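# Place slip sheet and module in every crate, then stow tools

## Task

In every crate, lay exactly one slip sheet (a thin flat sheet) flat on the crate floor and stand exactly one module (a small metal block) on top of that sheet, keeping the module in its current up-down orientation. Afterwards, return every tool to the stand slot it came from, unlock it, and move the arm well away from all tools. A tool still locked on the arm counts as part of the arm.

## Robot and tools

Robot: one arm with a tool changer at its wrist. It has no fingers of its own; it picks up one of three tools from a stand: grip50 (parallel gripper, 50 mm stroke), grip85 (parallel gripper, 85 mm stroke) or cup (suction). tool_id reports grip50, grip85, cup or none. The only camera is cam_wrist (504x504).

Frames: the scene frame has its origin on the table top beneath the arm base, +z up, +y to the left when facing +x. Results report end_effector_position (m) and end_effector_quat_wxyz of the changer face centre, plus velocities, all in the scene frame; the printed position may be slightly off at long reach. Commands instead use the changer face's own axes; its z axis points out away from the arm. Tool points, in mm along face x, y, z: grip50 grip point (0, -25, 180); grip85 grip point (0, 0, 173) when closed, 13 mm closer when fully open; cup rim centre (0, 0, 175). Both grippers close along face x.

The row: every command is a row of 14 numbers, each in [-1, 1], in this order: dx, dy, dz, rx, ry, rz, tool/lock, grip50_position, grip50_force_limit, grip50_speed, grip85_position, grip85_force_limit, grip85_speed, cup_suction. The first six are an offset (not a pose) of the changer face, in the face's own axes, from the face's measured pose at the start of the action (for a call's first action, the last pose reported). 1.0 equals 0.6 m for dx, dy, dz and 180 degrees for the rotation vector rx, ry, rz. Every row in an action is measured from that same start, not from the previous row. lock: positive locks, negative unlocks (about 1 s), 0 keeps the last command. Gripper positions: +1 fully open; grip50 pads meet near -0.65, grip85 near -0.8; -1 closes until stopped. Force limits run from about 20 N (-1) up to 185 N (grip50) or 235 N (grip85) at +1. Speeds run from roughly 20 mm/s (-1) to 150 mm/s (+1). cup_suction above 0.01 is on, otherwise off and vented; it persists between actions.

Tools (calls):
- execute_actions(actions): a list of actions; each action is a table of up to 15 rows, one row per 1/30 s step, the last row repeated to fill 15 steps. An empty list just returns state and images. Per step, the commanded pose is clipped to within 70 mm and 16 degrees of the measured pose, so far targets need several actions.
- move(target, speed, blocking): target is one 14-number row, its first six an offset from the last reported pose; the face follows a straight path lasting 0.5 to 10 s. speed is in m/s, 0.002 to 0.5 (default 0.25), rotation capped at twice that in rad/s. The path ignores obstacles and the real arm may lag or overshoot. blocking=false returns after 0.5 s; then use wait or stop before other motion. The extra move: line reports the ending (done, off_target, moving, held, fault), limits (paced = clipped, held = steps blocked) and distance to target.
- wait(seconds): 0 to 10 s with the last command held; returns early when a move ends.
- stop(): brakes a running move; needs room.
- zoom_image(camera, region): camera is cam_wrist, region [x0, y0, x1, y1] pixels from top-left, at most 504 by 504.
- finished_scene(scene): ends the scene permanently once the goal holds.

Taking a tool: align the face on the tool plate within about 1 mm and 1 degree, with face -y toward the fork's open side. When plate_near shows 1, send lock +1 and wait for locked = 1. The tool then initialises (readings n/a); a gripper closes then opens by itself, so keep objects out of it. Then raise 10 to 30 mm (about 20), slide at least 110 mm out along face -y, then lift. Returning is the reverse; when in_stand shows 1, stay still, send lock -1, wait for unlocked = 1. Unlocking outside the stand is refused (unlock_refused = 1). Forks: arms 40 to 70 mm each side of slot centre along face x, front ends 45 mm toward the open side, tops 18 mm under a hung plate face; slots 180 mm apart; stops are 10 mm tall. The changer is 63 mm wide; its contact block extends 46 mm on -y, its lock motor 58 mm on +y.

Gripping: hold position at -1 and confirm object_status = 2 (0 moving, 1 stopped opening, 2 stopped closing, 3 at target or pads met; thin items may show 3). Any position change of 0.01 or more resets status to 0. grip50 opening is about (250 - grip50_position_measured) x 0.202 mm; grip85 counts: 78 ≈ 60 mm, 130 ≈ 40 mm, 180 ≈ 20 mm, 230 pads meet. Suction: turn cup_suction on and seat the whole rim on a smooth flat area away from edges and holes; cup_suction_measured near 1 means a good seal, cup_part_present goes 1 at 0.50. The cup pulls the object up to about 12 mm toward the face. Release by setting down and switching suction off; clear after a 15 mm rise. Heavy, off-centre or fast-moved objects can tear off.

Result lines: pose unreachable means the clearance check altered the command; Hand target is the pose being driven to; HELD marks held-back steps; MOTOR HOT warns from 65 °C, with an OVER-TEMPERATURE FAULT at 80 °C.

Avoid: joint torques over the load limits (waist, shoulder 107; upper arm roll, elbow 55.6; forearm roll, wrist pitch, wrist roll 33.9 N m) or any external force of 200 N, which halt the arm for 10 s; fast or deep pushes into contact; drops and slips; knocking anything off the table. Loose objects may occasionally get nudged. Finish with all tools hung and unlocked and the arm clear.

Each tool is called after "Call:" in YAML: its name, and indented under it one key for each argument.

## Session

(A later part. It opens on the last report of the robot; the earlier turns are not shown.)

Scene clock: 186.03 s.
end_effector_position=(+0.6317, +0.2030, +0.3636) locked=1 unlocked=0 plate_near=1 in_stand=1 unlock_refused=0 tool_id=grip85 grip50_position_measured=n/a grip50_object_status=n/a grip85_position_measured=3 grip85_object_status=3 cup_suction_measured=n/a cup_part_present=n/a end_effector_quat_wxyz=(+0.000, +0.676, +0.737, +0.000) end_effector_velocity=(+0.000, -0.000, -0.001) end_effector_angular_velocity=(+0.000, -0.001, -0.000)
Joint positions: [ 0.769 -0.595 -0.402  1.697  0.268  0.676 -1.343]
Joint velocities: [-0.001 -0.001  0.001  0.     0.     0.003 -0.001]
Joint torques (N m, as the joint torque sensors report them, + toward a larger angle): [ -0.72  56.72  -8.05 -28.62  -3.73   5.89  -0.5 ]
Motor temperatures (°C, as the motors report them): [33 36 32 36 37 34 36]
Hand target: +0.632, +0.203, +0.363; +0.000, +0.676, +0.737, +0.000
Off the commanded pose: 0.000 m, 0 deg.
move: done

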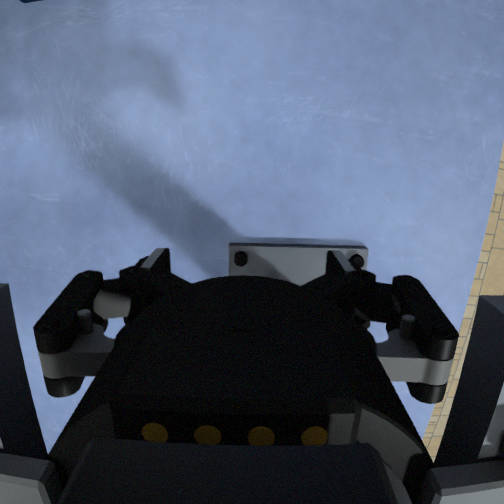

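Call:
execute_actions:
  actions:
    - [[0,0,0.001,0,0,0,-1,1,0,0,1,0,1,0]]
    - [[0,0,0,0,0,0,-1,1,0,0,1,0,1,0]]
    - [[0,0,0,0,0,0,-1,1,0,0,1,0,1,0]]

Call:
move:
  target: [0,0,-0.06,0,0,0,0,0,0,0,0,0,0,0]
  speed: 0.08

Call:
move:
  target: [-0.3,0,0,0,0,0,0,0,0,0,0,0,0,0]

Scene clock: 189.83 s.
end_effector_position=(+0.6316, +0.2030, +0.3632) locked=0 unlocked=1 plate_near=1 in_stand=1 unlock_refused=0 tool_id=none grip50_position_measured=n/a grip50_object_status=n/a grip85_position_measured=n/a grip85_object_status=n/a cup_suction_measured=n/a cup_part_present=n/a end_effector_quat_wxyz=(+0.000, +0.676, +0.736, +0.000) end_effector_velocity=(+0.000, +0.000, +0.000) end_effector_angular_velocity=(+0.000, -0.000, +0.001)
Joint positions: [ 0.769 -0.595 -0.402  1.698  0.269  0.677 -1.343]
Joint velocities: [ 0.  0.  0. -0. -0. -0. -0.]
Joint torques (N m, as the joint torque sensors report them, + toward a larger angle): [  0.69  50.78  -6.55 -24.32  -3.15   4.05   0.23]
Motor temperatures (°C, as the motors report them): [33 36 32 37 37 34 36]
Hand target: +0.632, +0.203, +0.363; +0.000, +0.676, +0.736, +0.000
Off the commanded pose: 0.000 m, 0 deg.
Step readings (end_effector_position; steps 1 to 15: 1st action; 16 to 30: 2nd action; 31 to 45: 3rd action):
0: (+0.6317, +0.2030, +0.3635)
1: (+0.6316, +0.2030, +0.3633)
2: (+0.6316, +0.2030, +0.3633)
4: (+0.6316, +0.2030, +0.3632)
8: (+0.6316, +0.2030, +0.3632)
15: (+0.6316, +0.2030, +0.3632)
16: (+0.6316, +0.2030, +0.3632)
17: (+0.6316, +0.2030, +0.3632)
19: (+0.6316, +0.2030, +0.3632)
23: (+0.6316, +0.2030, +0.3632)
30: (+0.6316, +0.2030, +0.3632)
31: (+0.6316, +0.2030, +0.3632)
32: (+0.6316, +0.2030, +0.3632)
34: (+0.6316, +0.2030, +0.3632)
38: (+0.6316, +0.2030, +0.3632)
45: end_effector_position above

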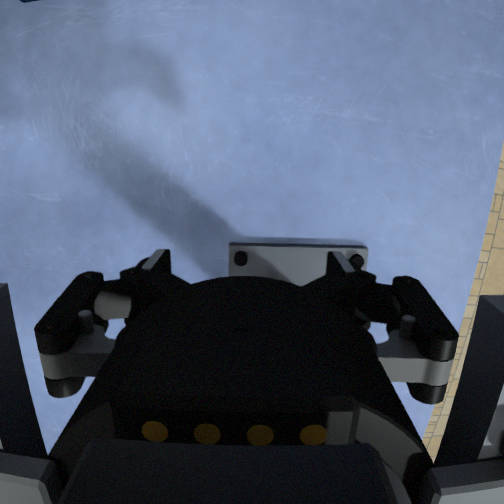

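Scene clock: 190.60 s.
end_effector_position=(+0.6315, +0.2028, +0.3989) locked=0 unlocked=1 plate_near=0 in_stand=0 unlock_refused=0 tool_id=none grip50_position_measured=n/a grip50_object_status=n/a grip85_position_measured=n/a grip85_object_status=n/a cup_suction_measured=n/a cup_part_present=n/a end_effector_quat_wxyz=(-0.000, +0.676, +0.737, +0.000) end_effector_velocity=(-0.000, +0.000, +0.001) end_effector_angular_velocity=(-0.000, +0.001, +0.000)
Joint positions: [ 0.779 -0.536 -0.417  1.686  0.24   0.61  -1.326]
Joint velocities: [ 0.001  0.002 -0.001 -0.001 -0.001 -0.003  0.   ]
Joint torques (N m, as the joint torque sensors report them, + toward a larger angle): [  1.43  51.27  -6.22 -26.73  -4.04   3.4    1.11]
Motor temperatures (°C, as the motors report them): [33 36 32 37 37 34 36]
Hand target: +0.632, +0.203, +0.399; +0.000, +0.676, +0.736, +0.000
Off the commanded pose: 0.000 m, 0 deg.
move: done

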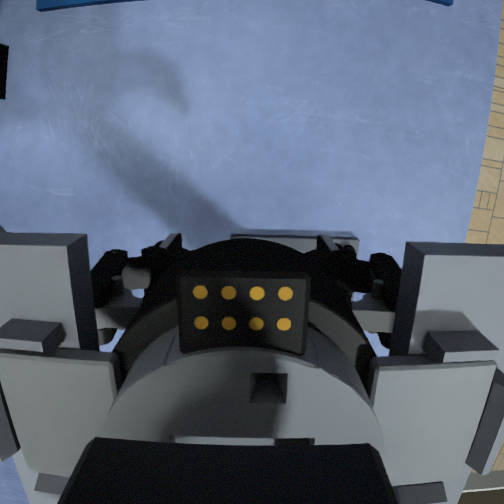

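Scene clock: 191.77 s.
end_effector_position=(+0.6469, +0.0234, +0.3990) locked=0 unlocked=1 plate_near=0 in_stand=0 unlock_refused=0 tool_id=none grip50_position_measured=n/a grip50_object_status=n/a grip85_position_measured=n/a grip85_object_status=n/a cup_suction_measured=n/a cup_part_present=n/a end_effector_quat_wxyz=(+0.000, +0.677, +0.736, +0.000) end_effector_velocity=(+0.000, -0.001, -0.000) end_effector_angular_velocity=(+0.002, +0.000, -0.000)
Joint positions: [ 0.56  -0.501 -0.471  1.748  0.261  0.629 -1.618]
Joint velocities: [-0.003 -0.     0.001 -0.001  0.002 -0.    -0.003]
Joint torques (N m, as the joint torque sensors report them, + toward a larger angle): [ -1.51  45.59  -6.15 -26.21  -2.72   3.35  -0.5 ]
Motor temperatures (°C, as the motors report them): [33 36 32 37 37 34 36]
Hand target: +0.647, +0.023, +0.399; +0.000, +0.676, +0.737, +0.000
Off the commanded pose: 0.000 m, 0 deg.
move: done

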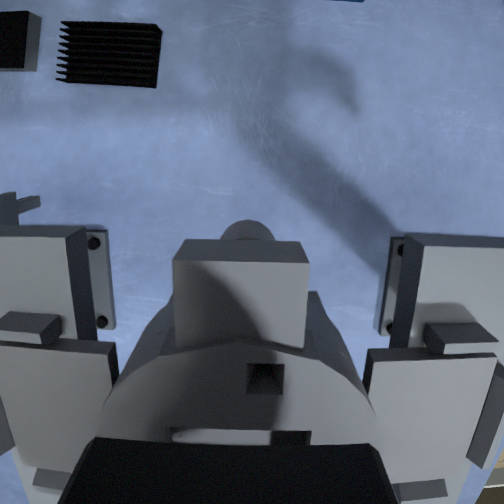

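Call:
move:
  target: [-0.0008,-0.003,0.04,0,0,0,0,0,0,0,0,0,0,0]
  speed: 0.05

Call:
move:
  target: [0,0,0.021,0,0,0,0,0,0,0,0,0,0,0]
  speed: 0.012

Scene clock: 195.03 s.
end_effector_position=(+0.6452, +0.0229, +0.3753) locked=0 unlocked=1 plate_near=0 in_stand=0 unlock_refused=0 tool_id=none grip50_position_measured=n/a grip50_object_status=n/a grip85_position_measured=n/a grip85_object_status=n/a cup_suction_measured=n/a cup_part_present=n/a end_effector_quat_wxyz=(+0.000, +0.677, +0.736, +0.000) end_effector_velocity=(-0.000, +0.000, -0.001) end_effector_angular_velocity=(+0.001, -0.000, +0.000)
Joint positions: [ 0.552 -0.539 -0.46   1.762  0.283  0.677 -1.632]
Joint velocities: [-0.001 -0.001  0.001  0.     0.001  0.002 -0.001]
Joint torques (N m, as the joint torque sensors report them, + toward a larger angle): [ -1.06  45.81  -6.2  -23.14  -2.74   4.42  -0.52]
Motor temperatures (°C, as the motors report them): [33 36 32 37 37 34 36]
Hand target: +0.645, +0.023, +0.375; +0.000, +0.677, +0.736, +0.000
Off the commanded pose: 0.000 m, 0 deg.
move: done

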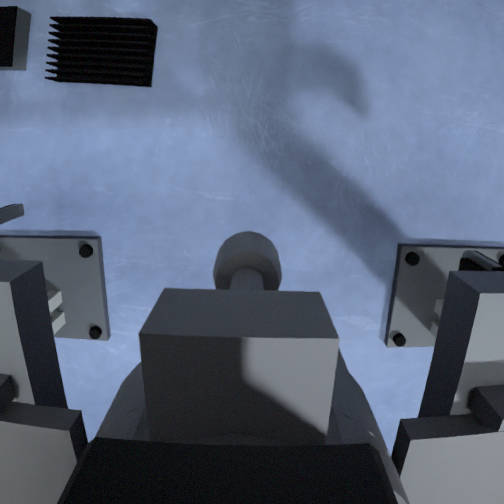

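Scene clock: 196.30 s.
end_effector_position=(+0.6454, +0.0228, +0.3631) locked=0 unlocked=1 plate_near=1 in_stand=1 unlock_refused=0 tool_id=none grip50_position_measured=n/a grip50_object_status=n/a grip85_position_measured=n/a grip85_object_status=n/a cup_suction_measured=n/a cup_part_present=n/a end_effector_quat_wxyz=(+0.001, +0.677, +0.736, +0.000) end_effector_velocity=(+0.000, +0.000, +0.000) end_effector_angular_velocity=(+0.000, -0.002, -0.000)
Joint positions: [ 0.546 -0.561 -0.452  1.764  0.295  0.7   -1.638]
Joint velocities: [-0.001  0.     0.001  0.    -0.     0.002  0.   ]
Joint torques (N m, as the joint torque sensors report them, + toward a larger angle): [  0.21  45.47  -5.5  -22.89  -2.65   4.84  -0.64]
Motor temperatures (°C, as the motors report them): [33 36 32 37 37 34 36]
Hand target: +0.645, +0.023, +0.363; +0.000, +0.677, +0.736, +0.000
Off the commanded pose: 0.000 m, 0 deg.
move: done

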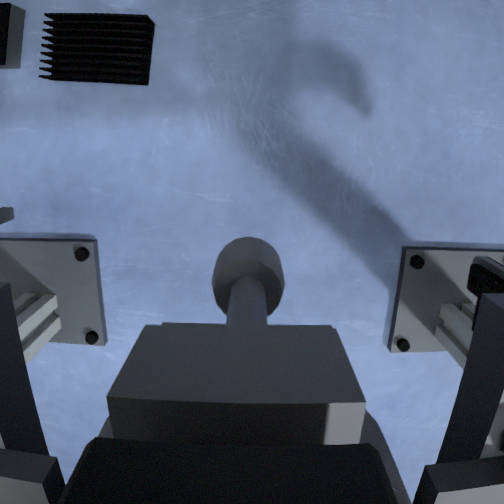

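Call:
execute_actions:
  actions:
    - [[0,0,0,0,0,0,1,0,0,0,0,0,0,0]]
    - [[0,0,0,0,0,0,1,0,0,0,0,0,0,0]]
    - [[0,0,0,0,0,0,1,0,0,0,0,0,0,0]]

Call:
move:
  target: [0,0,-0.0333,0,0,0,0,0,0,0,0,0,0,0]
  speed: 0.06

Call:
move:
  target: [0,-0.3333,0,0,0,0,0,0,0,0,0,0,0,0]
  speed: 0.2

Call:
move:
  target: [-0.0435,-0.18,0,0,0,0.496,0,0,0,0,0,0,0,0]
  speed: 0.35

Scene clock: 201.93 s.
end_effector_position=(+0.6454, +0.0228, +0.3632) locked=1 unlocked=0 plate_near=1 in_stand=1 unlock_refused=0 tool_id=cup grip50_position_measured=n/a grip50_object_status=n/a grip85_position_measured=n/a grip85_object_status=n/a cup_suction_measured=n/a cup_part_present=n/a end_effector_quat_wxyz=(+0.001, +0.677, +0.736, +0.000) end_effector_velocity=(+0.000, -0.000, +0.000) end_effector_angular_velocity=(+0.000, +0.000, -0.000)
Joint positions: [ 0.546 -0.56  -0.452  1.764  0.295  0.7   -1.638]
Joint velocities: [ 0.  0. -0. -0.  0. -0. -0.]
Joint torques (N m, as the joint torque sensors report them, + toward a larger angle): [  0.36  52.48  -8.12 -26.71  -3.8    4.94   0.25]
Motor temperatures (°C, as the motors report them): [33 36 32 37 37 34 36]
Hand target: +0.645, +0.023, +0.363; +0.001, +0.677, +0.736, +0.000
Off the commanded pose: 0.000 m, 0 deg.
Step readings (end_effector_position; steps 1 to 15: 1st action; 16 to 30: 2nd action; 31 to 45: 3rd action):
0: (+0.6454, +0.0228, +0.3631)
1: (+0.6454, +0.0228, +0.3631)
2: (+0.6454, +0.0228, +0.3631)
4: (+0.6454, +0.0228, +0.3631)
8: (+0.6454, +0.0228, +0.3631)
15: (+0.6454, +0.0228, +0.3631)
16: (+0.6454, +0.0228, +0.3631)
17: (+0.6454, +0.0228, +0.3631)
19: (+0.6454, +0.0228, +0.3631)
23: (+0.6453, +0.0228, +0.3631)
30: (+0.6454, +0.0228, +0.3631)
31: (+0.6454, +0.0228, +0.3632)
32: (+0.6454, +0.0228, +0.3632)
34: (+0.6454, +0.0228, +0.3632)
38: (+0.6454, +0.0228, +0.3632)
45: end_effector_position above

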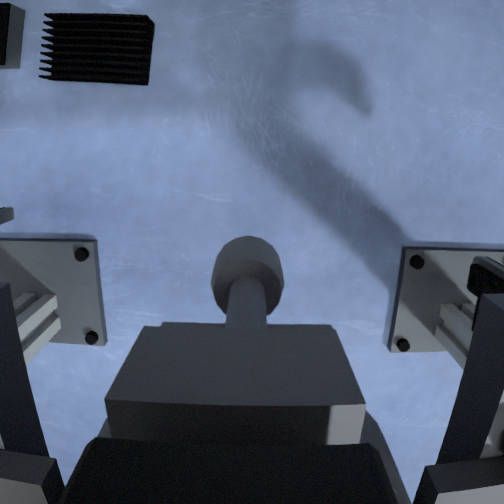

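Scene clock: 202.70 s.
end_effector_position=(+0.6453, +0.0227, +0.3829) locked=1 unlocked=0 plate_near=1 in_stand=0 unlock_refused=0 tool_id=cup grip50_position_measured=n/a grip50_object_status=n/a grip85_position_measured=n/a grip85_object_status=n/a cup_suction_measured=0.00 cup_part_present=0 end_effector_quat_wxyz=(+0.001, +0.677, +0.736, +0.001) end_effector_velocity=(-0.000, -0.000, +0.000) end_effector_angular_velocity=(-0.000, +0.002, +0.000)
Joint positions: [ 0.554 -0.525 -0.463  1.76   0.275  0.663 -1.627]
Joint velocities: [ 0.001  0.001 -0.001  0.    -0.    -0.003 -0.   ]
Joint torques (N m, as the joint torque sensors report them, + toward a larger angle): [  0.4   53.33  -8.71 -28.38  -4.56   3.97   0.95]
Motor temperatures (°C, as the motors report them): [33 36 32 37 37 34 36]
Hand target: +0.645, +0.023, +0.383; +0.001, +0.677, +0.736, +0.000
Off the commanded pose: 0.000 m, 0 deg.
move: done

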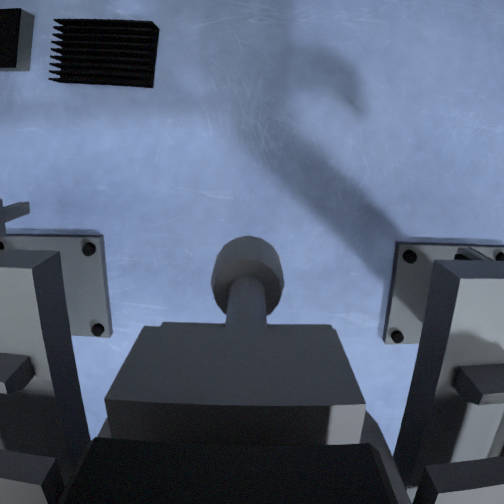

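Scene clock: 204.20 s.
end_effector_position=(+0.4462, +0.0059, +0.3824) locked=1 unlocked=0 plate_near=1 in_stand=0 unlock_refused=0 tool_id=cup grip50_position_measured=n/a grip50_object_status=n/a grip85_position_measured=n/a grip85_object_status=n/a cup_suction_measured=0.00 cup_part_present=0 end_effector_quat_wxyz=(+0.000, +0.677, +0.736, +0.001) end_effector_velocity=(-0.001, -0.000, +0.000) end_effector_angular_velocity=(-0.002, -0.001, -0.000)
Joint positions: [ 0.687 -0.049 -0.475  2.44   0.02   0.925 -1.408]
Joint velocities: [-0.     0.003  0.     0.004 -0.005  0.001  0.004]
Joint torques (N m, as the joint torque sensors report them, + toward a larger angle): [  0.61  28.21   0.35 -22.68  -3.57   5.5    0.62]
Motor temperatures (°C, as the motors report them): [33 36 32 37 37 34 36]
Hand target: +0.446, +0.006, +0.382; +0.000, +0.677, +0.736, +0.001
Off the commanded pose: 0.000 m, 0 deg.
move: done

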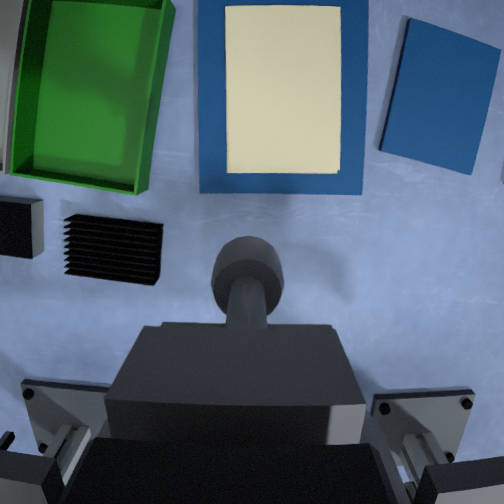

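Scene clock: 206.93 s.
end_effector_position=(+0.3412, -0.0292, +0.3828) locked=1 unlocked=0 plate_near=1 in_stand=0 unlock_refused=0 tool_id=cup grip50_position_measured=n/a grip50_object_status=n/a grip85_position_measured=n/a grip85_object_status=n/a cup_suction_measured=0.00 cup_part_present=0 end_effector_quat_wxyz=(+0.000, +0.999, +0.049, +0.001) end_effector_velocity=(-0.000, +0.000, +0.000) end_effector_angular_velocity=(-0.002, -0.006, -0.003)
Joint positions: [ 0.349  0.199 -0.149  2.685 -0.068  0.931  0.211]
Joint velocities: [-0.019 -0.003  0.022 -0.     0.002  0.008  0.003]
Joint torques (N m, as the joint torque sensors report them, + toward a larger angle): [ -0.18  15.85   0.89 -20.84  -2.09   5.21   1.15]
Motor temperatures (°C, as the motors report them): [33 36 32 37 37 34 36]
Hand target: +0.341, -0.029, +0.382; +0.000, +0.999, +0.048, +0.001
Off the commanded pose: 0.001 m, 0 deg.
joint sent to its limit — the command would take joint 4 (elbow) past its upper limit, so that joint was sent only as far as its limit.
move: done

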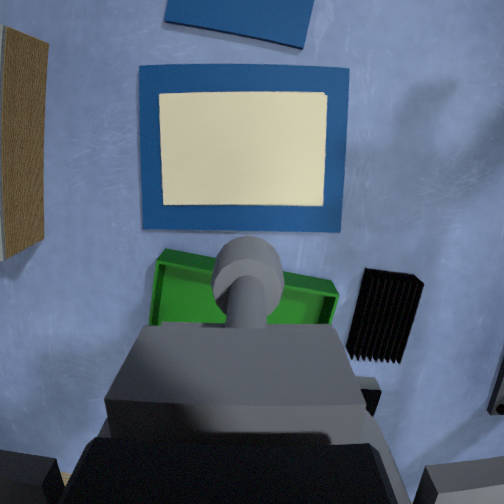

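Call:
move:
  target: [-0.013,-0.097,0.22,0,0,0,0,0,0,0,0,0,0,0]
  speed: 0.15

Scene clock: 213.93 s.
end_effector_position=(+0.3282, +0.0286, +0.2503) locked=1 unlocked=0 plate_near=1 in_stand=0 unlock_refused=0 tool_id=cup grip50_position_measured=n/a grip50_object_status=n/a grip85_position_measured=n/a grip85_object_status=n/a cup_suction_measured=0.00 cup_part_present=0 end_effector_quat_wxyz=(-0.001, +0.999, +0.049, +0.001) end_effector_velocity=(-0.000, -0.000, -0.000) end_effector_angular_velocity=(-0.005, -0.005, -0.001)
Joint positions: [ 0.529 -0.425 -0.044  2.686  0.277  1.55   0.165]
Joint velocities: [ 0.024 -0.004 -0.015 -0.     0.021  0.005 -0.01 ]
Joint torques (N m, as the joint torque sensors report them, + toward a larger angle): [-0.13 27.63 -0.82 -4.29  0.48  5.26 -0.81]
Motor temperatures (°C, as the motors report them): [33 36 32 37 37 34 36]
Hand target: +0.328, +0.028, +0.250; -0.001, +0.999, +0.049, +0.001
Off the commanded pose: 0.001 m, 0 deg.
joint sent to its limit — the command would take joint 4 (elbow) past its upper limit, so that joint was sent only as far as its limit.
move: done

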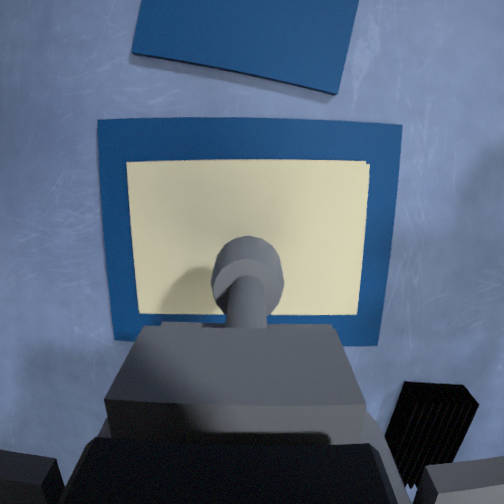

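Call:
move:
  target: [0,0.002,0.085,0,0,0,0,0,0,0,0,0,0,0]
  speed: 0.08

Call:
move:
  target: [0,0,0.02,0,0,0,0,0,0,0,0,0,0,1]
  speed: 0.015

Scene clock: 217.67 s.
end_effector_position=(+0.3282, +0.0274, +0.1993) locked=1 unlocked=0 plate_near=1 in_stand=0 unlock_refused=0 tool_id=cup grip50_position_measured=n/a grip50_object_status=n/a grip85_position_measured=n/a grip85_object_status=n/a cup_suction_measured=0.00 cup_part_present=0 end_effector_quat_wxyz=(-0.001, +0.999, +0.049, +0.000) end_effector_velocity=(+0.000, -0.000, -0.001) end_effector_angular_velocity=(+0.001, -0.001, -0.002)
Joint positions: [ 0.429 -0.671  0.062  2.618  0.313  1.736  0.122]
Joint velocities: [-0.002 -0.005  0.002 -0.001  0.001  0.005  0.   ]
Joint torques (N m, as the joint torque sensors report them, + toward a larger angle): [-0.27 33.    1.13 -1.11  0.79  5.67 -0.6 ]
Motor temperatures (°C, as the motors report them): [33 36 32 37 37 34 36]
Hand target: +0.328, +0.027, +0.199; -0.001, +0.999, +0.049, +0.001
Off the commanded pose: 0.000 m, 0 deg.
move: done

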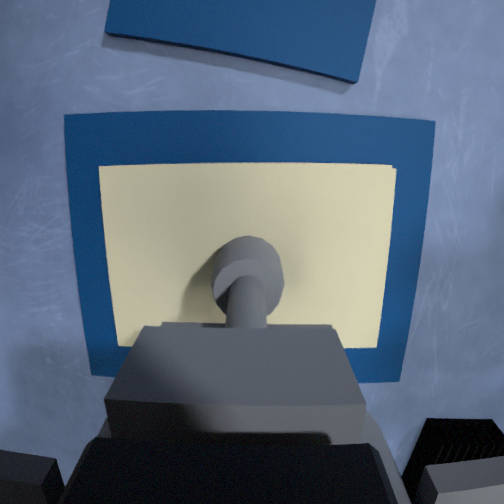

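Scene clock: 218.70 s.
end_effector_position=(+0.3281, +0.0273, +0.1874) locked=1 unlocked=0 plate_near=1 in_stand=0 unlock_refused=0 tool_id=cup grip50_position_measured=n/a grip50_object_status=n/a grip85_position_measured=n/a grip85_object_status=n/a cup_suction_measured=0.96 cup_part_present=1 end_effector_quat_wxyz=(-0.001, +0.999, +0.048, +0.000) end_effector_velocity=(-0.000, +0.000, -0.001) end_effector_angular_velocity=(+0.000, +0.001, -0.000)
Joint positions: [ 0.415 -0.725  0.076  2.602  0.313  1.774  0.118]
Joint velocities: [-0.001 -0.004  0.001 -0.001 -0.     0.002 -0.   ]
Joint torques (N m, as the joint torque sensors report them, + toward a larger angle): [ 0.04 31.87  2.28  0.4   0.74  5.67 -0.55]
Motor temperatures (°C, as the motors report them): [33 36 32 37 37 34 36]
Hand target: +0.328, +0.027, +0.187; -0.001, +0.999, +0.048, +0.000
Off the commanded pose: 0.000 m, 0 deg.
move: done

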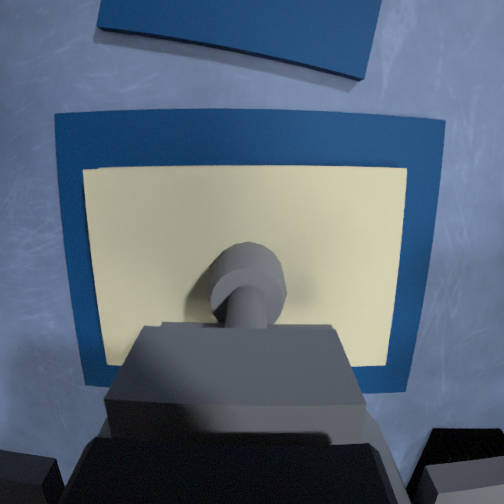

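Call:
move:
  target: [0,0,-0.105,0,0,0,0,0,0,0,0,0,0,1]
  speed: 0.06

Scene clock: 222.00 s.
end_effector_position=(+0.3282, +0.0273, +0.2504) locked=1 unlocked=0 plate_near=1 in_stand=0 unlock_refused=0 tool_id=cup grip50_position_measured=n/a grip50_object_status=n/a grip85_position_measured=n/a grip85_object_status=n/a cup_suction_measured=0.99 cup_part_present=1 end_effector_quat_wxyz=(-0.001, +0.999, +0.048, +0.000) end_effector_velocity=(-0.000, -0.000, +0.001) end_effector_angular_velocity=(-0.002, +0.001, -0.000)
Joint positions: [ 0.527 -0.424 -0.046  2.686  0.281  1.548  0.159]
Joint velocities: [ 0.006  0.005 -0.006  0.001 -0.    -0.006  0.   ]
Joint torques (N m, as the joint torque sensors report them, + toward a larger angle): [ 2.05 29.97 -0.98 -4.88 -0.48  4.5   1.04]
Motor temperatures (°C, as the motors report them): [33 36 32 36 37 34 36]
Hand target: +0.328, +0.027, +0.251; -0.001, +0.999, +0.048, +0.000
Off the commanded pose: 0.000 m, 0 deg.
move: done

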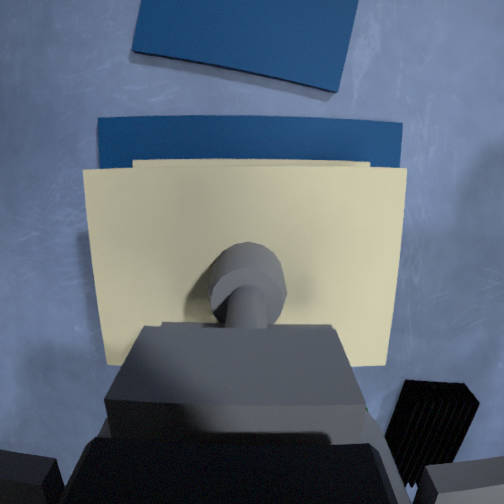

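Call:
move:
  target: [-0.0474,0.5435,0,0,0,0.065,0,0,0,0,0,0,0,1]
  speed: 0.18

Call:
move:
  target: [0,0,0.045,0,0,0,0,0,0,0,0,0,0,1]
  speed: 0.04

Scene clock: 227.27 s.
end_effector_position=(+0.3314, -0.3010, +0.2510) locked=1 unlocked=0 plate_near=1 in_stand=0 unlock_refused=0 tool_id=cup grip50_position_measured=n/a grip50_object_status=n/a grip85_position_measured=n/a grip85_object_status=n/a cup_suction_measured=0.99 cup_part_present=1 end_effector_quat_wxyz=(+0.000, +0.999, -0.054, +0.001) end_effector_velocity=(+0.000, -0.001, -0.000) end_effector_angular_velocity=(+0.001, -0.001, -0.000)
Joint positions: [-0.372 -0.496 -0.123  2.373  0.223  1.307 -0.536]
Joint velocities: [-0.005 -0.002  0.002 -0.004 -0.001 -0.002 -0.002]
Joint torques (N m, as the joint torque sensors report them, + toward a larger angle): [ -1.59  37.77  -0.69 -13.76  -1.03   4.36  -0.4 ]
Motor temperatures (°C, as the motors report them): [33 36 32 36 37 34 36]
Hand target: +0.331, -0.301, +0.251; +0.000, +0.999, -0.054, +0.001
Off the commanded pose: 0.001 m, 0 deg.
move: done

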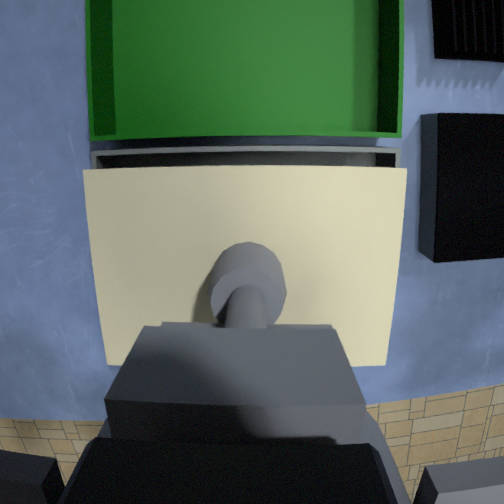

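Scene clock: 228.23 s.
end_effector_position=(+0.3314, -0.3009, +0.2240) locked=1 unlocked=0 plate_near=1 in_stand=0 unlock_refused=0 tool_id=cup grip50_position_measured=n/a grip50_object_status=n/a grip85_position_measured=n/a grip85_object_status=n/a cup_suction_measured=0.99 cup_part_present=1 end_effector_quat_wxyz=(+0.000, +0.999, -0.054, +0.000) end_effector_velocity=(-0.000, -0.000, -0.001) end_effector_angular_velocity=(-0.000, -0.001, -0.001)
Joint positions: [-0.397 -0.585 -0.089  2.35   0.248  1.374 -0.556]
Joint velocities: [-0.002 -0.003  0.002 -0.001  0.     0.003  0.001]
Joint torques (N m, as the joint torque sensors report them, + toward a larger angle): [ -1.02  39.77  -0.5  -11.76  -0.51   5.44  -0.52]
Motor temperatures (°C, as the motors report them): [33 36 32 36 37 34 36]
Hand target: +0.331, -0.301, +0.224; +0.000, +0.999, -0.054, +0.001
Off the commanded pose: 0.000 m, 0 deg.
move: done

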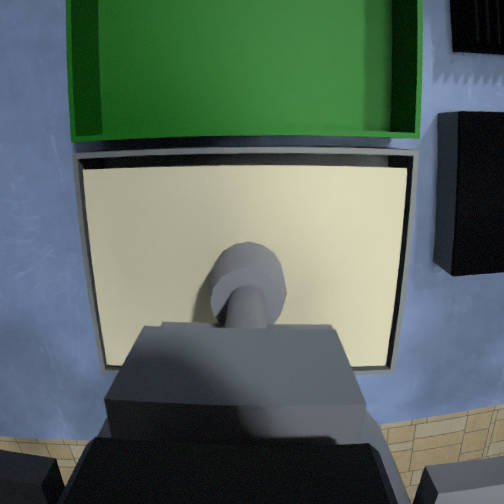

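Call:
move:
  target: [0.002,0,0.028,0,0,0,0,0,0,0,0,0,0,1]
  speed: 0.03

Scene clock: 230.67 s.
end_effector_position=(+0.3325, -0.3010, +0.2073) locked=1 unlocked=0 plate_near=1 in_stand=0 unlock_refused=0 tool_id=cup grip50_position_measured=n/a grip50_object_status=n/a grip85_position_measured=n/a grip85_object_status=n/a cup_suction_measured=0.99 cup_part_present=1 end_effector_quat_wxyz=(+0.000, +0.999, -0.054, +0.000) end_effector_velocity=(-0.000, -0.000, -0.001) end_effector_angular_velocity=(+0.000, -0.001, -0.000)
Joint positions: [-0.411 -0.641 -0.07   2.331  0.258  1.411 -0.563]
Joint velocities: [-0.002 -0.003  0.002 -0.001  0.     0.003 -0.   ]
Joint torques (N m, as the joint torque sensors report them, + toward a larger angle): [ -0.61  40.97  -0.52 -10.84  -0.36   5.64  -0.37]
Motor temperatures (°C, as the motors report them): [33 36 32 36 37 34 36]
Hand target: +0.333, -0.301, +0.207; +0.000, +0.999, -0.054, +0.000
Off the commanded pose: 0.000 m, 0 deg.
move: done

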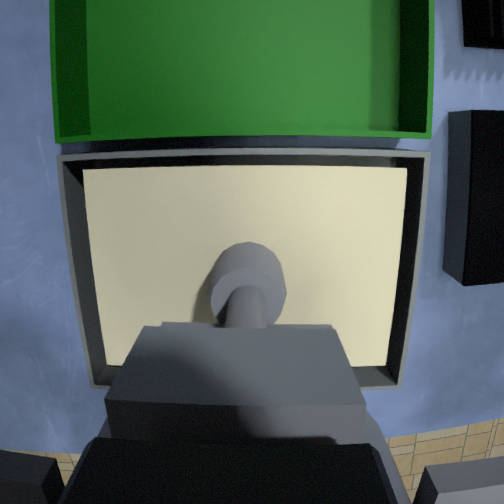

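Call:
move:
  target: [0,0.001,0.059,0,0,0,0,0,0,0,0,0,0,1]
  speed: 0.03

Call:
execute_actions:
  actions:
    - [[0,0,0,0,0,0,0,0,0,0,0,0,0,0]]
    - [[0,0,-0.01,0,0,0,0,0,0,0,0,0,0,0]]

Call:
move:
  target: [0,0,-0.1,0,0,0,0,0,0,0,0,0,0,0]
  speed: 0.1

Scene clock: 233.93 s.
end_effector_position=(+0.3323, -0.3015, +0.1719) locked=1 unlocked=0 plate_near=1 in_stand=0 unlock_refused=0 tool_id=cup grip50_position_measured=n/a grip50_object_status=n/a grip85_position_measured=n/a grip85_object_status=n/a cup_suction_measured=0.99 cup_part_present=1 end_effector_quat_wxyz=(+0.000, +0.999, -0.054, +0.000) end_effector_velocity=(+0.000, -0.000, -0.001) end_effector_angular_velocity=(+0.000, -0.000, +0.000)
Joint positions: [-0.442 -0.755 -0.034  2.292  0.272  1.488 -0.579]
Joint velocities: [-0.002 -0.003  0.001 -0.001 -0.001  0.002 -0.   ]
Joint torques (N m, as the joint torque sensors report them, + toward a larger angle): [-2.21 42.18 -0.77 -8.   -0.11  5.37 -0.33]
Motor temperatures (°C, as the motors report them): [33 36 32 36 37 34 36]
Hand target: +0.332, -0.302, +0.172; +0.000, +0.999, -0.054, +0.000
Off the commanded pose: 0.000 m, 0 deg.
move: done

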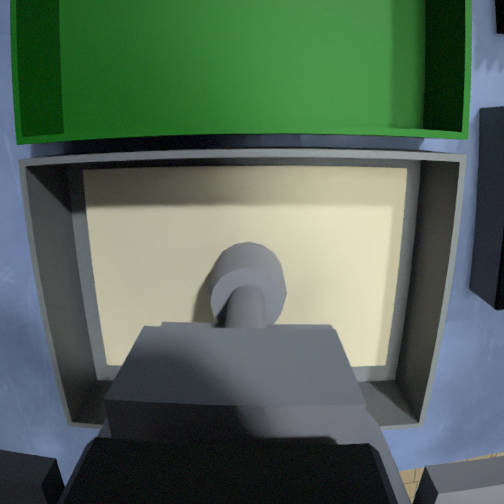

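Scene clock: 234.93 s.
end_effector_position=(+0.3327, -0.3018, +0.1782) locked=1 unlocked=0 plate_near=1 in_stand=0 unlock_refused=0 tool_id=cup grip50_position_measured=n/a grip50_object_status=n/a grip85_position_measured=n/a grip85_object_status=n/a cup_suction_measured=0.00 cup_part_present=0 end_effector_quat_wxyz=(+0.001, +0.999, -0.054, +0.001) end_effector_velocity=(+0.000, +0.000, +0.000) end_effector_angular_velocity=(-0.000, -0.001, +0.000)
Joint positions: [-0.438 -0.735 -0.04   2.298  0.271  1.476 -0.577]
Joint velocities: [ 0.     0.001  0.     0.     0.     0.001 -0.   ]
Joint torques (N m, as the joint torque sensors report them, + toward a larger angle): [ 1.05 43.4  -1.52 -6.15 -0.47  3.88  0.71]
Motor temperatures (°C, as the motors report them): [33 36 32 36 37 34 36]
Hand target: +0.332, -0.302, +0.178; +0.000, +0.999, -0.054, +0.000
Off the commanded pose: 0.000 m, 0 deg.
Step readings (end_effector_position; steps 1 to 15: 1st action; 16 to 30: 2nd action):
0: (+0.3323, -0.3015, +0.1719)
1: (+0.3323, -0.3015, +0.1719)
2: (+0.3323, -0.3015, +0.1719)
4: (+0.3323, -0.3016, +0.1720)
8: (+0.3324, -0.3016, +0.1721)
15: (+0.3324, -0.3016, +0.1721)
16: (+0.3325, -0.3017, +0.1724)
17: (+0.3323, -0.3016, +0.1740)
19: (+0.3327, -0.3018, +0.1770)
23: (+0.3327, -0.3018, +0.1781)
30: end_effector_position above

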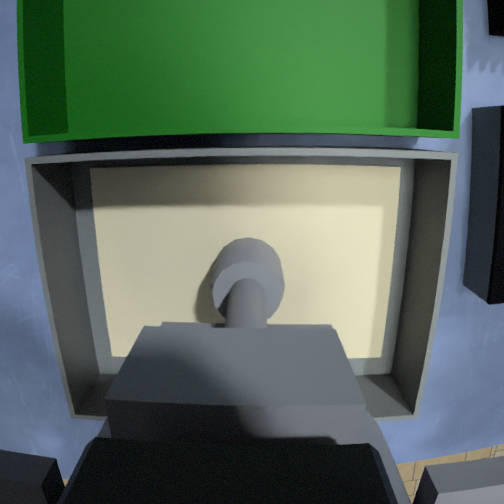

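Scene clock: 235.90 s.
end_effector_position=(+0.3327, -0.3018, +0.2382) locked=1 unlocked=0 plate_near=1 in_stand=0 unlock_refused=0 tool_id=cup grip50_position_measured=n/a grip50_object_status=n/a grip85_position_measured=n/a grip85_object_status=n/a cup_suction_measured=0.00 cup_part_present=0 end_effector_quat_wxyz=(+0.001, +0.999, -0.054, +0.001) end_effector_velocity=(-0.000, -0.000, +0.001) end_effector_angular_velocity=(-0.000, +0.001, -0.000)
Joint positions: [-0.388 -0.54  -0.105  2.36   0.23   1.339 -0.542]
Joint velocities: [ 0.003  0.004 -0.004  0.001  0.    -0.004 -0.   ]
Joint torques (N m, as the joint torque sensors report them, + toward a larger angle): [  0.51  42.83  -1.94 -10.75  -1.6    4.34   0.97]
Motor temperatures (°C, as the motors report them): [33 36 32 36 37 34 36]
Hand target: +0.333, -0.302, +0.238; +0.001, +0.999, -0.054, +0.001
Off the commanded pose: 0.000 m, 0 deg.
move: done

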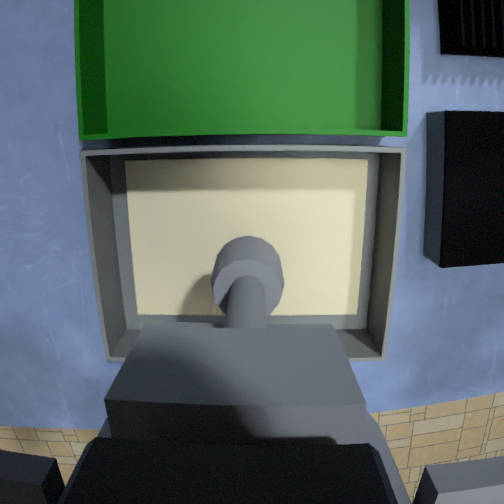

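Call:
move:
  target: [-0.064,-0.5445,0,0,0,-0.065,0,0,0,0,0,0,0,0]
  speed: 0.3

Call:
move:
  target: [0,0,0.065,0,0,0,0,0,0,0,0,0,0,0]
  speed: 0.1

Scene clock: 241.40 s.
end_effector_position=(+0.3297, +0.0284, +0.2376) locked=1 unlocked=0 plate_near=1 in_stand=0 unlock_refused=0 tool_id=cup grip50_position_measured=n/a grip50_object_status=n/a grip85_position_measured=n/a grip85_object_status=n/a cup_suction_measured=0.00 cup_part_present=0 end_effector_quat_wxyz=(-0.001, +0.999, +0.048, +0.001) end_effector_velocity=(+0.000, +0.000, -0.000) end_effector_angular_velocity=(-0.005, +0.002, -0.001)
Joint positions: [ 0.522 -0.49  -0.02   2.651  0.356  1.582  0.102]
Joint velocities: [ 0.011 -0.    -0.009  0.    -0.    -0.004  0.003]
Joint torques (N m, as the joint torque sensors report them, + toward a larger angle): [ 1.79 28.88 -1.02 -3.01 -0.21  4.18  0.88]
Motor temperatures (°C, as the motors report them): [33 36 32 36 37 34 36]
Hand target: +0.330, +0.028, +0.238; -0.001, +0.999, +0.048, +0.001
Off the commanded pose: 0.001 m, 0 deg.
move: done

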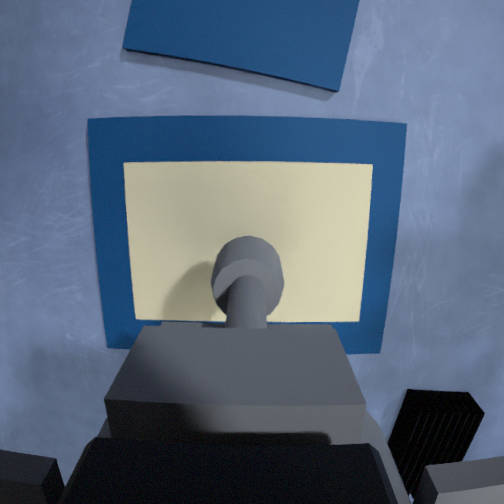

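Scene clock: 242.23 s.
end_effector_position=(+0.3297, +0.0283, +0.1987) locked=1 unlocked=0 plate_near=1 in_stand=0 unlock_refused=0 tool_id=cup grip50_position_measured=n/a grip50_object_status=n/a grip85_position_measured=n/a grip85_object_status=n/a cup_suction_measured=0.00 cup_part_present=0 end_effector_quat_wxyz=(-0.001, +0.999, +0.048, +0.001) end_effector_velocity=(+0.000, -0.000, -0.001) end_effector_angular_velocity=(+0.001, -0.001, -0.001)
Joint positions: [ 0.442 -0.672  0.066  2.595  0.383  1.716  0.068]
Joint velocities: [-0.002 -0.003  0.002 -0.001 -0.     0.004  0.   ]
Joint torques (N m, as the joint torque sensors report them, + toward a larger angle): [-0.25 32.04  1.65 -1.16  0.63  5.5  -0.53]
Motor temperatures (°C, as the motors report them): [33 36 32 36 37 34 36]
Hand target: +0.330, +0.028, +0.199; -0.001, +0.999, +0.048, +0.001
Off the commanded pose: 0.000 m, 0 deg.
move: done

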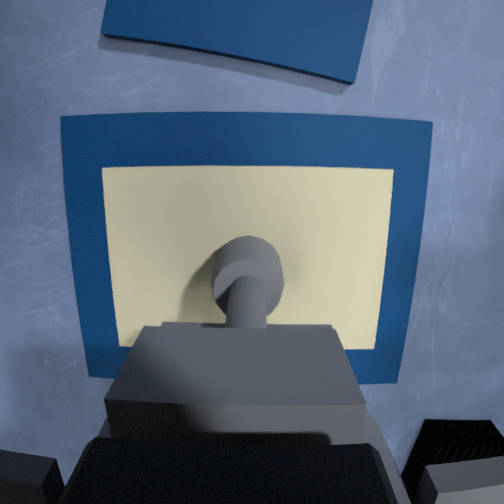

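Call:
move:
  target: [0,0,0.023,0,0,0,0,0,0,0,0,0,0,1]
  speed: 0.015

Call:
move:
  target: [0,0,-0.09,0,0,0,0,0,0,0,0,0,0,1]
  speed: 0.08

Call:
move:
  target: [-0.009,0.3217,0,0,0,0.06,0,0,0,0,0,0,0,1]
  speed: 0.18

Call:
move:
  target: [0,0,0.03,0,0,0,0,0,0,0,0,0,0,1]
  speed: 0.04

Scene clock: 249.20 s.
end_effector_position=(+0.3296, +0.0282, +0.1849) locked=1 unlocked=0 plate_near=1 in_stand=0 unlock_refused=0 tool_id=cup grip50_position_measured=n/a grip50_object_status=n/a grip85_position_measured=n/a grip85_object_status=n/a cup_suction_measured=0.98 cup_part_present=1 end_effector_quat_wxyz=(-0.001, +0.999, +0.048, +0.001) end_effector_velocity=(-0.000, -0.000, -0.001) end_effector_angular_velocity=(-0.000, +0.001, -0.001)
Joint positions: [ 0.421 -0.732  0.086  2.575  0.383  1.759  0.062]
Joint velocities: [-0.001 -0.004  0.001 -0.001  0.     0.001 -0.   ]
Joint torques (N m, as the joint torque sensors report them, + toward a larger angle): [-0.32 33.87  1.76 -0.1   0.79  5.61 -0.45]
Motor temperatures (°C, as the motors report them): [33 36 32 35 37 34 36]
Hand target: +0.330, +0.028, +0.185; -0.001, +0.999, +0.048, +0.001
Off the commanded pose: 0.000 m, 0 deg.
move: done

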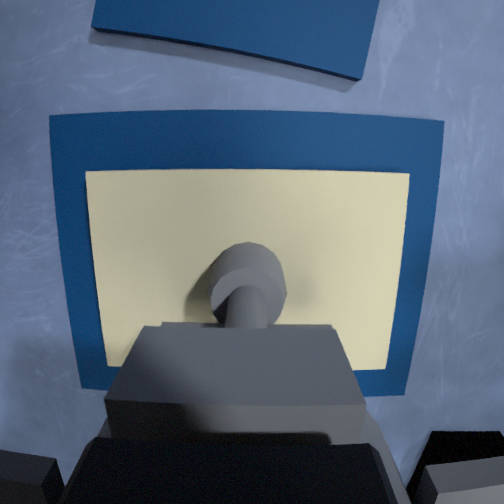

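Scene clock: 250.27 s.
end_effector_position=(+0.3296, +0.0283, +0.2389) locked=1 unlocked=0 plate_near=1 in_stand=0 unlock_refused=0 tool_id=cup grip50_position_measured=n/a grip50_object_status=n/a grip85_position_measured=n/a grip85_object_status=n/a cup_suction_measured=0.99 cup_part_present=1 end_effector_quat_wxyz=(-0.001, +0.999, +0.048, +0.001) end_effector_velocity=(-0.000, -0.000, +0.001) end_effector_angular_velocity=(-0.002, +0.001, +0.000)
Joint positions: [ 0.526 -0.483 -0.024  2.653  0.356  1.576  0.104]
Joint velocities: [ 0.005  0.004 -0.005  0.001  0.    -0.005 -0.   ]
Joint torques (N m, as the joint torque sensors report them, + toward a larger angle): [ 0.9  31.58 -0.65 -2.86 -0.31  4.34  1.  ]
Motor temperatures (°C, as the motors report them): [33 36 32 35 37 34 36]
Hand target: +0.329, +0.028, +0.239; -0.001, +0.999, +0.048, +0.001
Off the commanded pose: 0.000 m, 0 deg.
move: done

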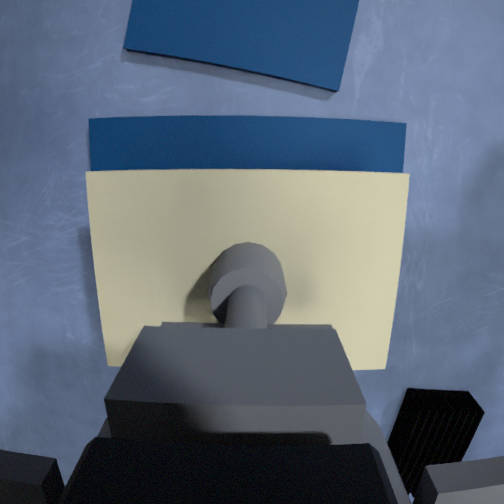

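Scene clock: 251.77 s.
end_effector_position=(+0.3428, -0.1650, +0.2393) locked=1 unlocked=0 plate_near=1 in_stand=0 unlock_refused=0 tool_id=cup grip50_position_measured=n/a grip50_object_status=n/a grip85_position_measured=n/a grip85_object_status=n/a cup_suction_measured=0.99 cup_part_present=1 end_effector_quat_wxyz=(-0.000, +0.999, -0.047, +0.001) end_effector_velocity=(+0.001, -0.001, -0.000) end_effector_angular_velocity=(+0.001, -0.001, -0.001)
Joint positions: [-0.046 -0.49  -0.075  2.538  0.293  1.469 -0.259]
Joint velocities: [-0.005 -0.001  0.002 -0.003  0.    -0.002 -0.003]
Joint torques (N m, as the joint torque sensors report them, + toward a larger angle): [-0.36 32.91 -0.38 -8.41 -0.93  4.51 -0.72]
Motor temperatures (°C, as the motors report them): [33 36 32 35 37 34 36]
Hand target: +0.343, -0.165, +0.239; -0.000, +0.999, -0.046, +0.001
Off the commanded pose: 0.001 m, 0 deg.
move: done

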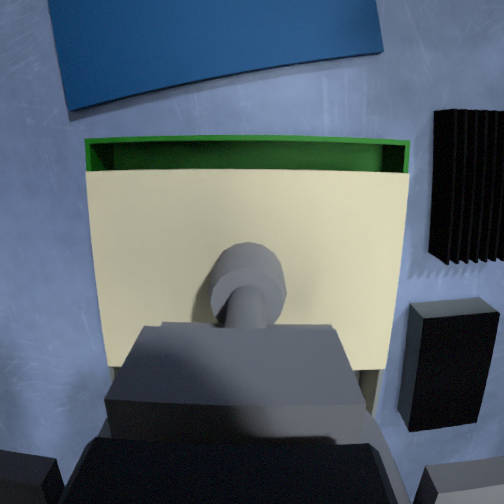

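Scene clock: 252.53 s.
end_effector_position=(+0.3427, -0.1650, +0.2213) locked=1 unlocked=0 plate_near=1 in_stand=0 unlock_refused=0 tool_id=cup grip50_position_measured=n/a grip50_object_status=n/a grip85_position_measured=n/a grip85_object_status=n/a cup_suction_measured=0.99 cup_part_present=1 end_effector_quat_wxyz=(-0.000, +0.999, -0.047, +0.001) end_effector_velocity=(+0.000, +0.000, -0.001) end_effector_angular_velocity=(+0.000, -0.000, +0.000)
Joint positions: [-0.076 -0.563 -0.039  2.517  0.311  1.523 -0.274]
Joint velocities: [-0.003 -0.004  0.003 -0.001 -0.001  0.003  0.   ]
Joint torques (N m, as the joint torque sensors report them, + toward a larger angle): [-1.57 34.32 -0.59 -7.04  0.22  5.29 -0.57]
Motor temperatures (°C, as the motors report them): [33 36 32 35 37 34 36]
Hand target: +0.343, -0.165, +0.221; -0.000, +0.999, -0.047, +0.001
Off the commanded pose: 0.000 m, 0 deg.
move: done

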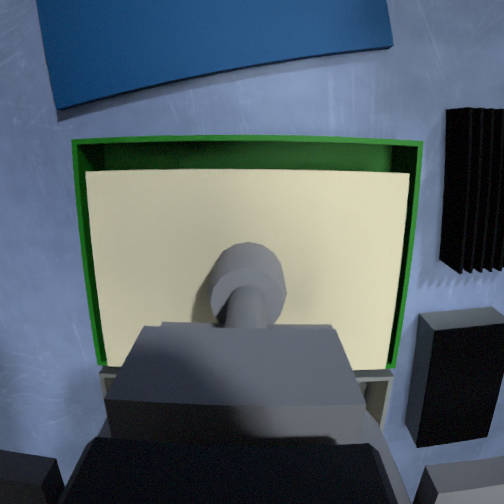

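Call:
move:
  target: [0,-0.01,0.005,0,0,0,0,0,0,0,0,0,0,1]
  speed: 0.03

Call:
move:
  target: [0,0,0.022,0,0,0,0,0,0,0,0,0,0,1]
  speed: 0.03

Scene clock: 255.27 s.
end_effector_position=(+0.3434, -0.1591, +0.2184) locked=1 unlocked=0 plate_near=1 in_stand=0 unlock_refused=0 tool_id=cup grip50_position_measured=n/a grip50_object_status=n/a grip85_position_measured=n/a grip85_object_status=n/a cup_suction_measured=0.99 cup_part_present=1 end_effector_quat_wxyz=(-0.000, +0.999, -0.047, +0.001) end_effector_velocity=(-0.000, +0.001, -0.000) end_effector_angular_velocity=(+0.000, +0.001, +0.000)
Joint positions: [-0.064 -0.574 -0.032  2.517  0.318  1.535 -0.264]
Joint velocities: [ 0.002 -0.001  0.001  0.     0.001  0.001  0.001]
Joint torques (N m, as the joint torque sensors report them, + toward a larger angle): [ 1.41 34.01 -0.35 -4.55  0.18  5.31  0.98]
Motor temperatures (°C, as the motors report them): [33 36 32 35 37 34 36]
Hand target: +0.343, -0.159, +0.218; -0.000, +0.999, -0.047, +0.001
Off the commanded pose: 0.000 m, 0 deg.
move: done

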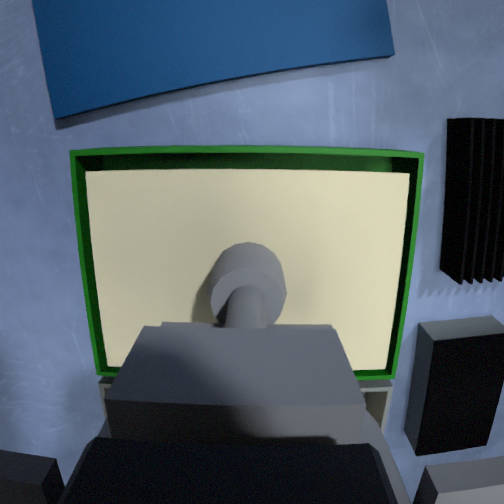

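Scene clock: 256.00 s.
end_effector_position=(+0.3433, -0.1591, +0.2053) locked=1 unlocked=0 plate_near=1 in_stand=0 unlock_refused=0 tool_id=cup grip50_position_measured=n/a grip50_object_status=n/a grip85_position_measured=n/a grip85_object_status=n/a cup_suction_measured=0.99 cup_part_present=1 end_effector_quat_wxyz=(-0.000, +0.999, -0.047, +0.001) end_effector_velocity=(+0.000, -0.000, -0.001) end_effector_angular_velocity=(-0.001, -0.002, -0.001)
Joint positions: [-0.084 -0.626 -0.01   2.501  0.325  1.573 -0.272]
Joint velocities: [-0.002 -0.004  0.002 -0.001  0.     0.005 -0.   ]
Joint torques (N m, as the joint torque sensors report them, + toward a larger angle): [-0.56 35.01  0.58 -5.37  0.33  5.47 -0.46]
Motor temperatures (°C, as the motors report them): [33 36 32 35 37 34 36]
Hand target: +0.343, -0.159, +0.205; -0.000, +0.999, -0.047, +0.001
Off the commanded pose: 0.000 m, 0 deg.
move: done

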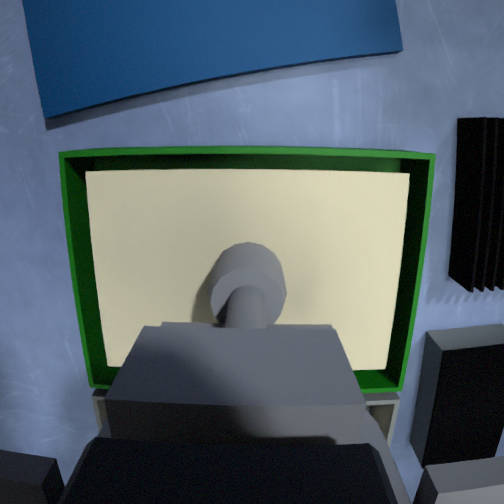

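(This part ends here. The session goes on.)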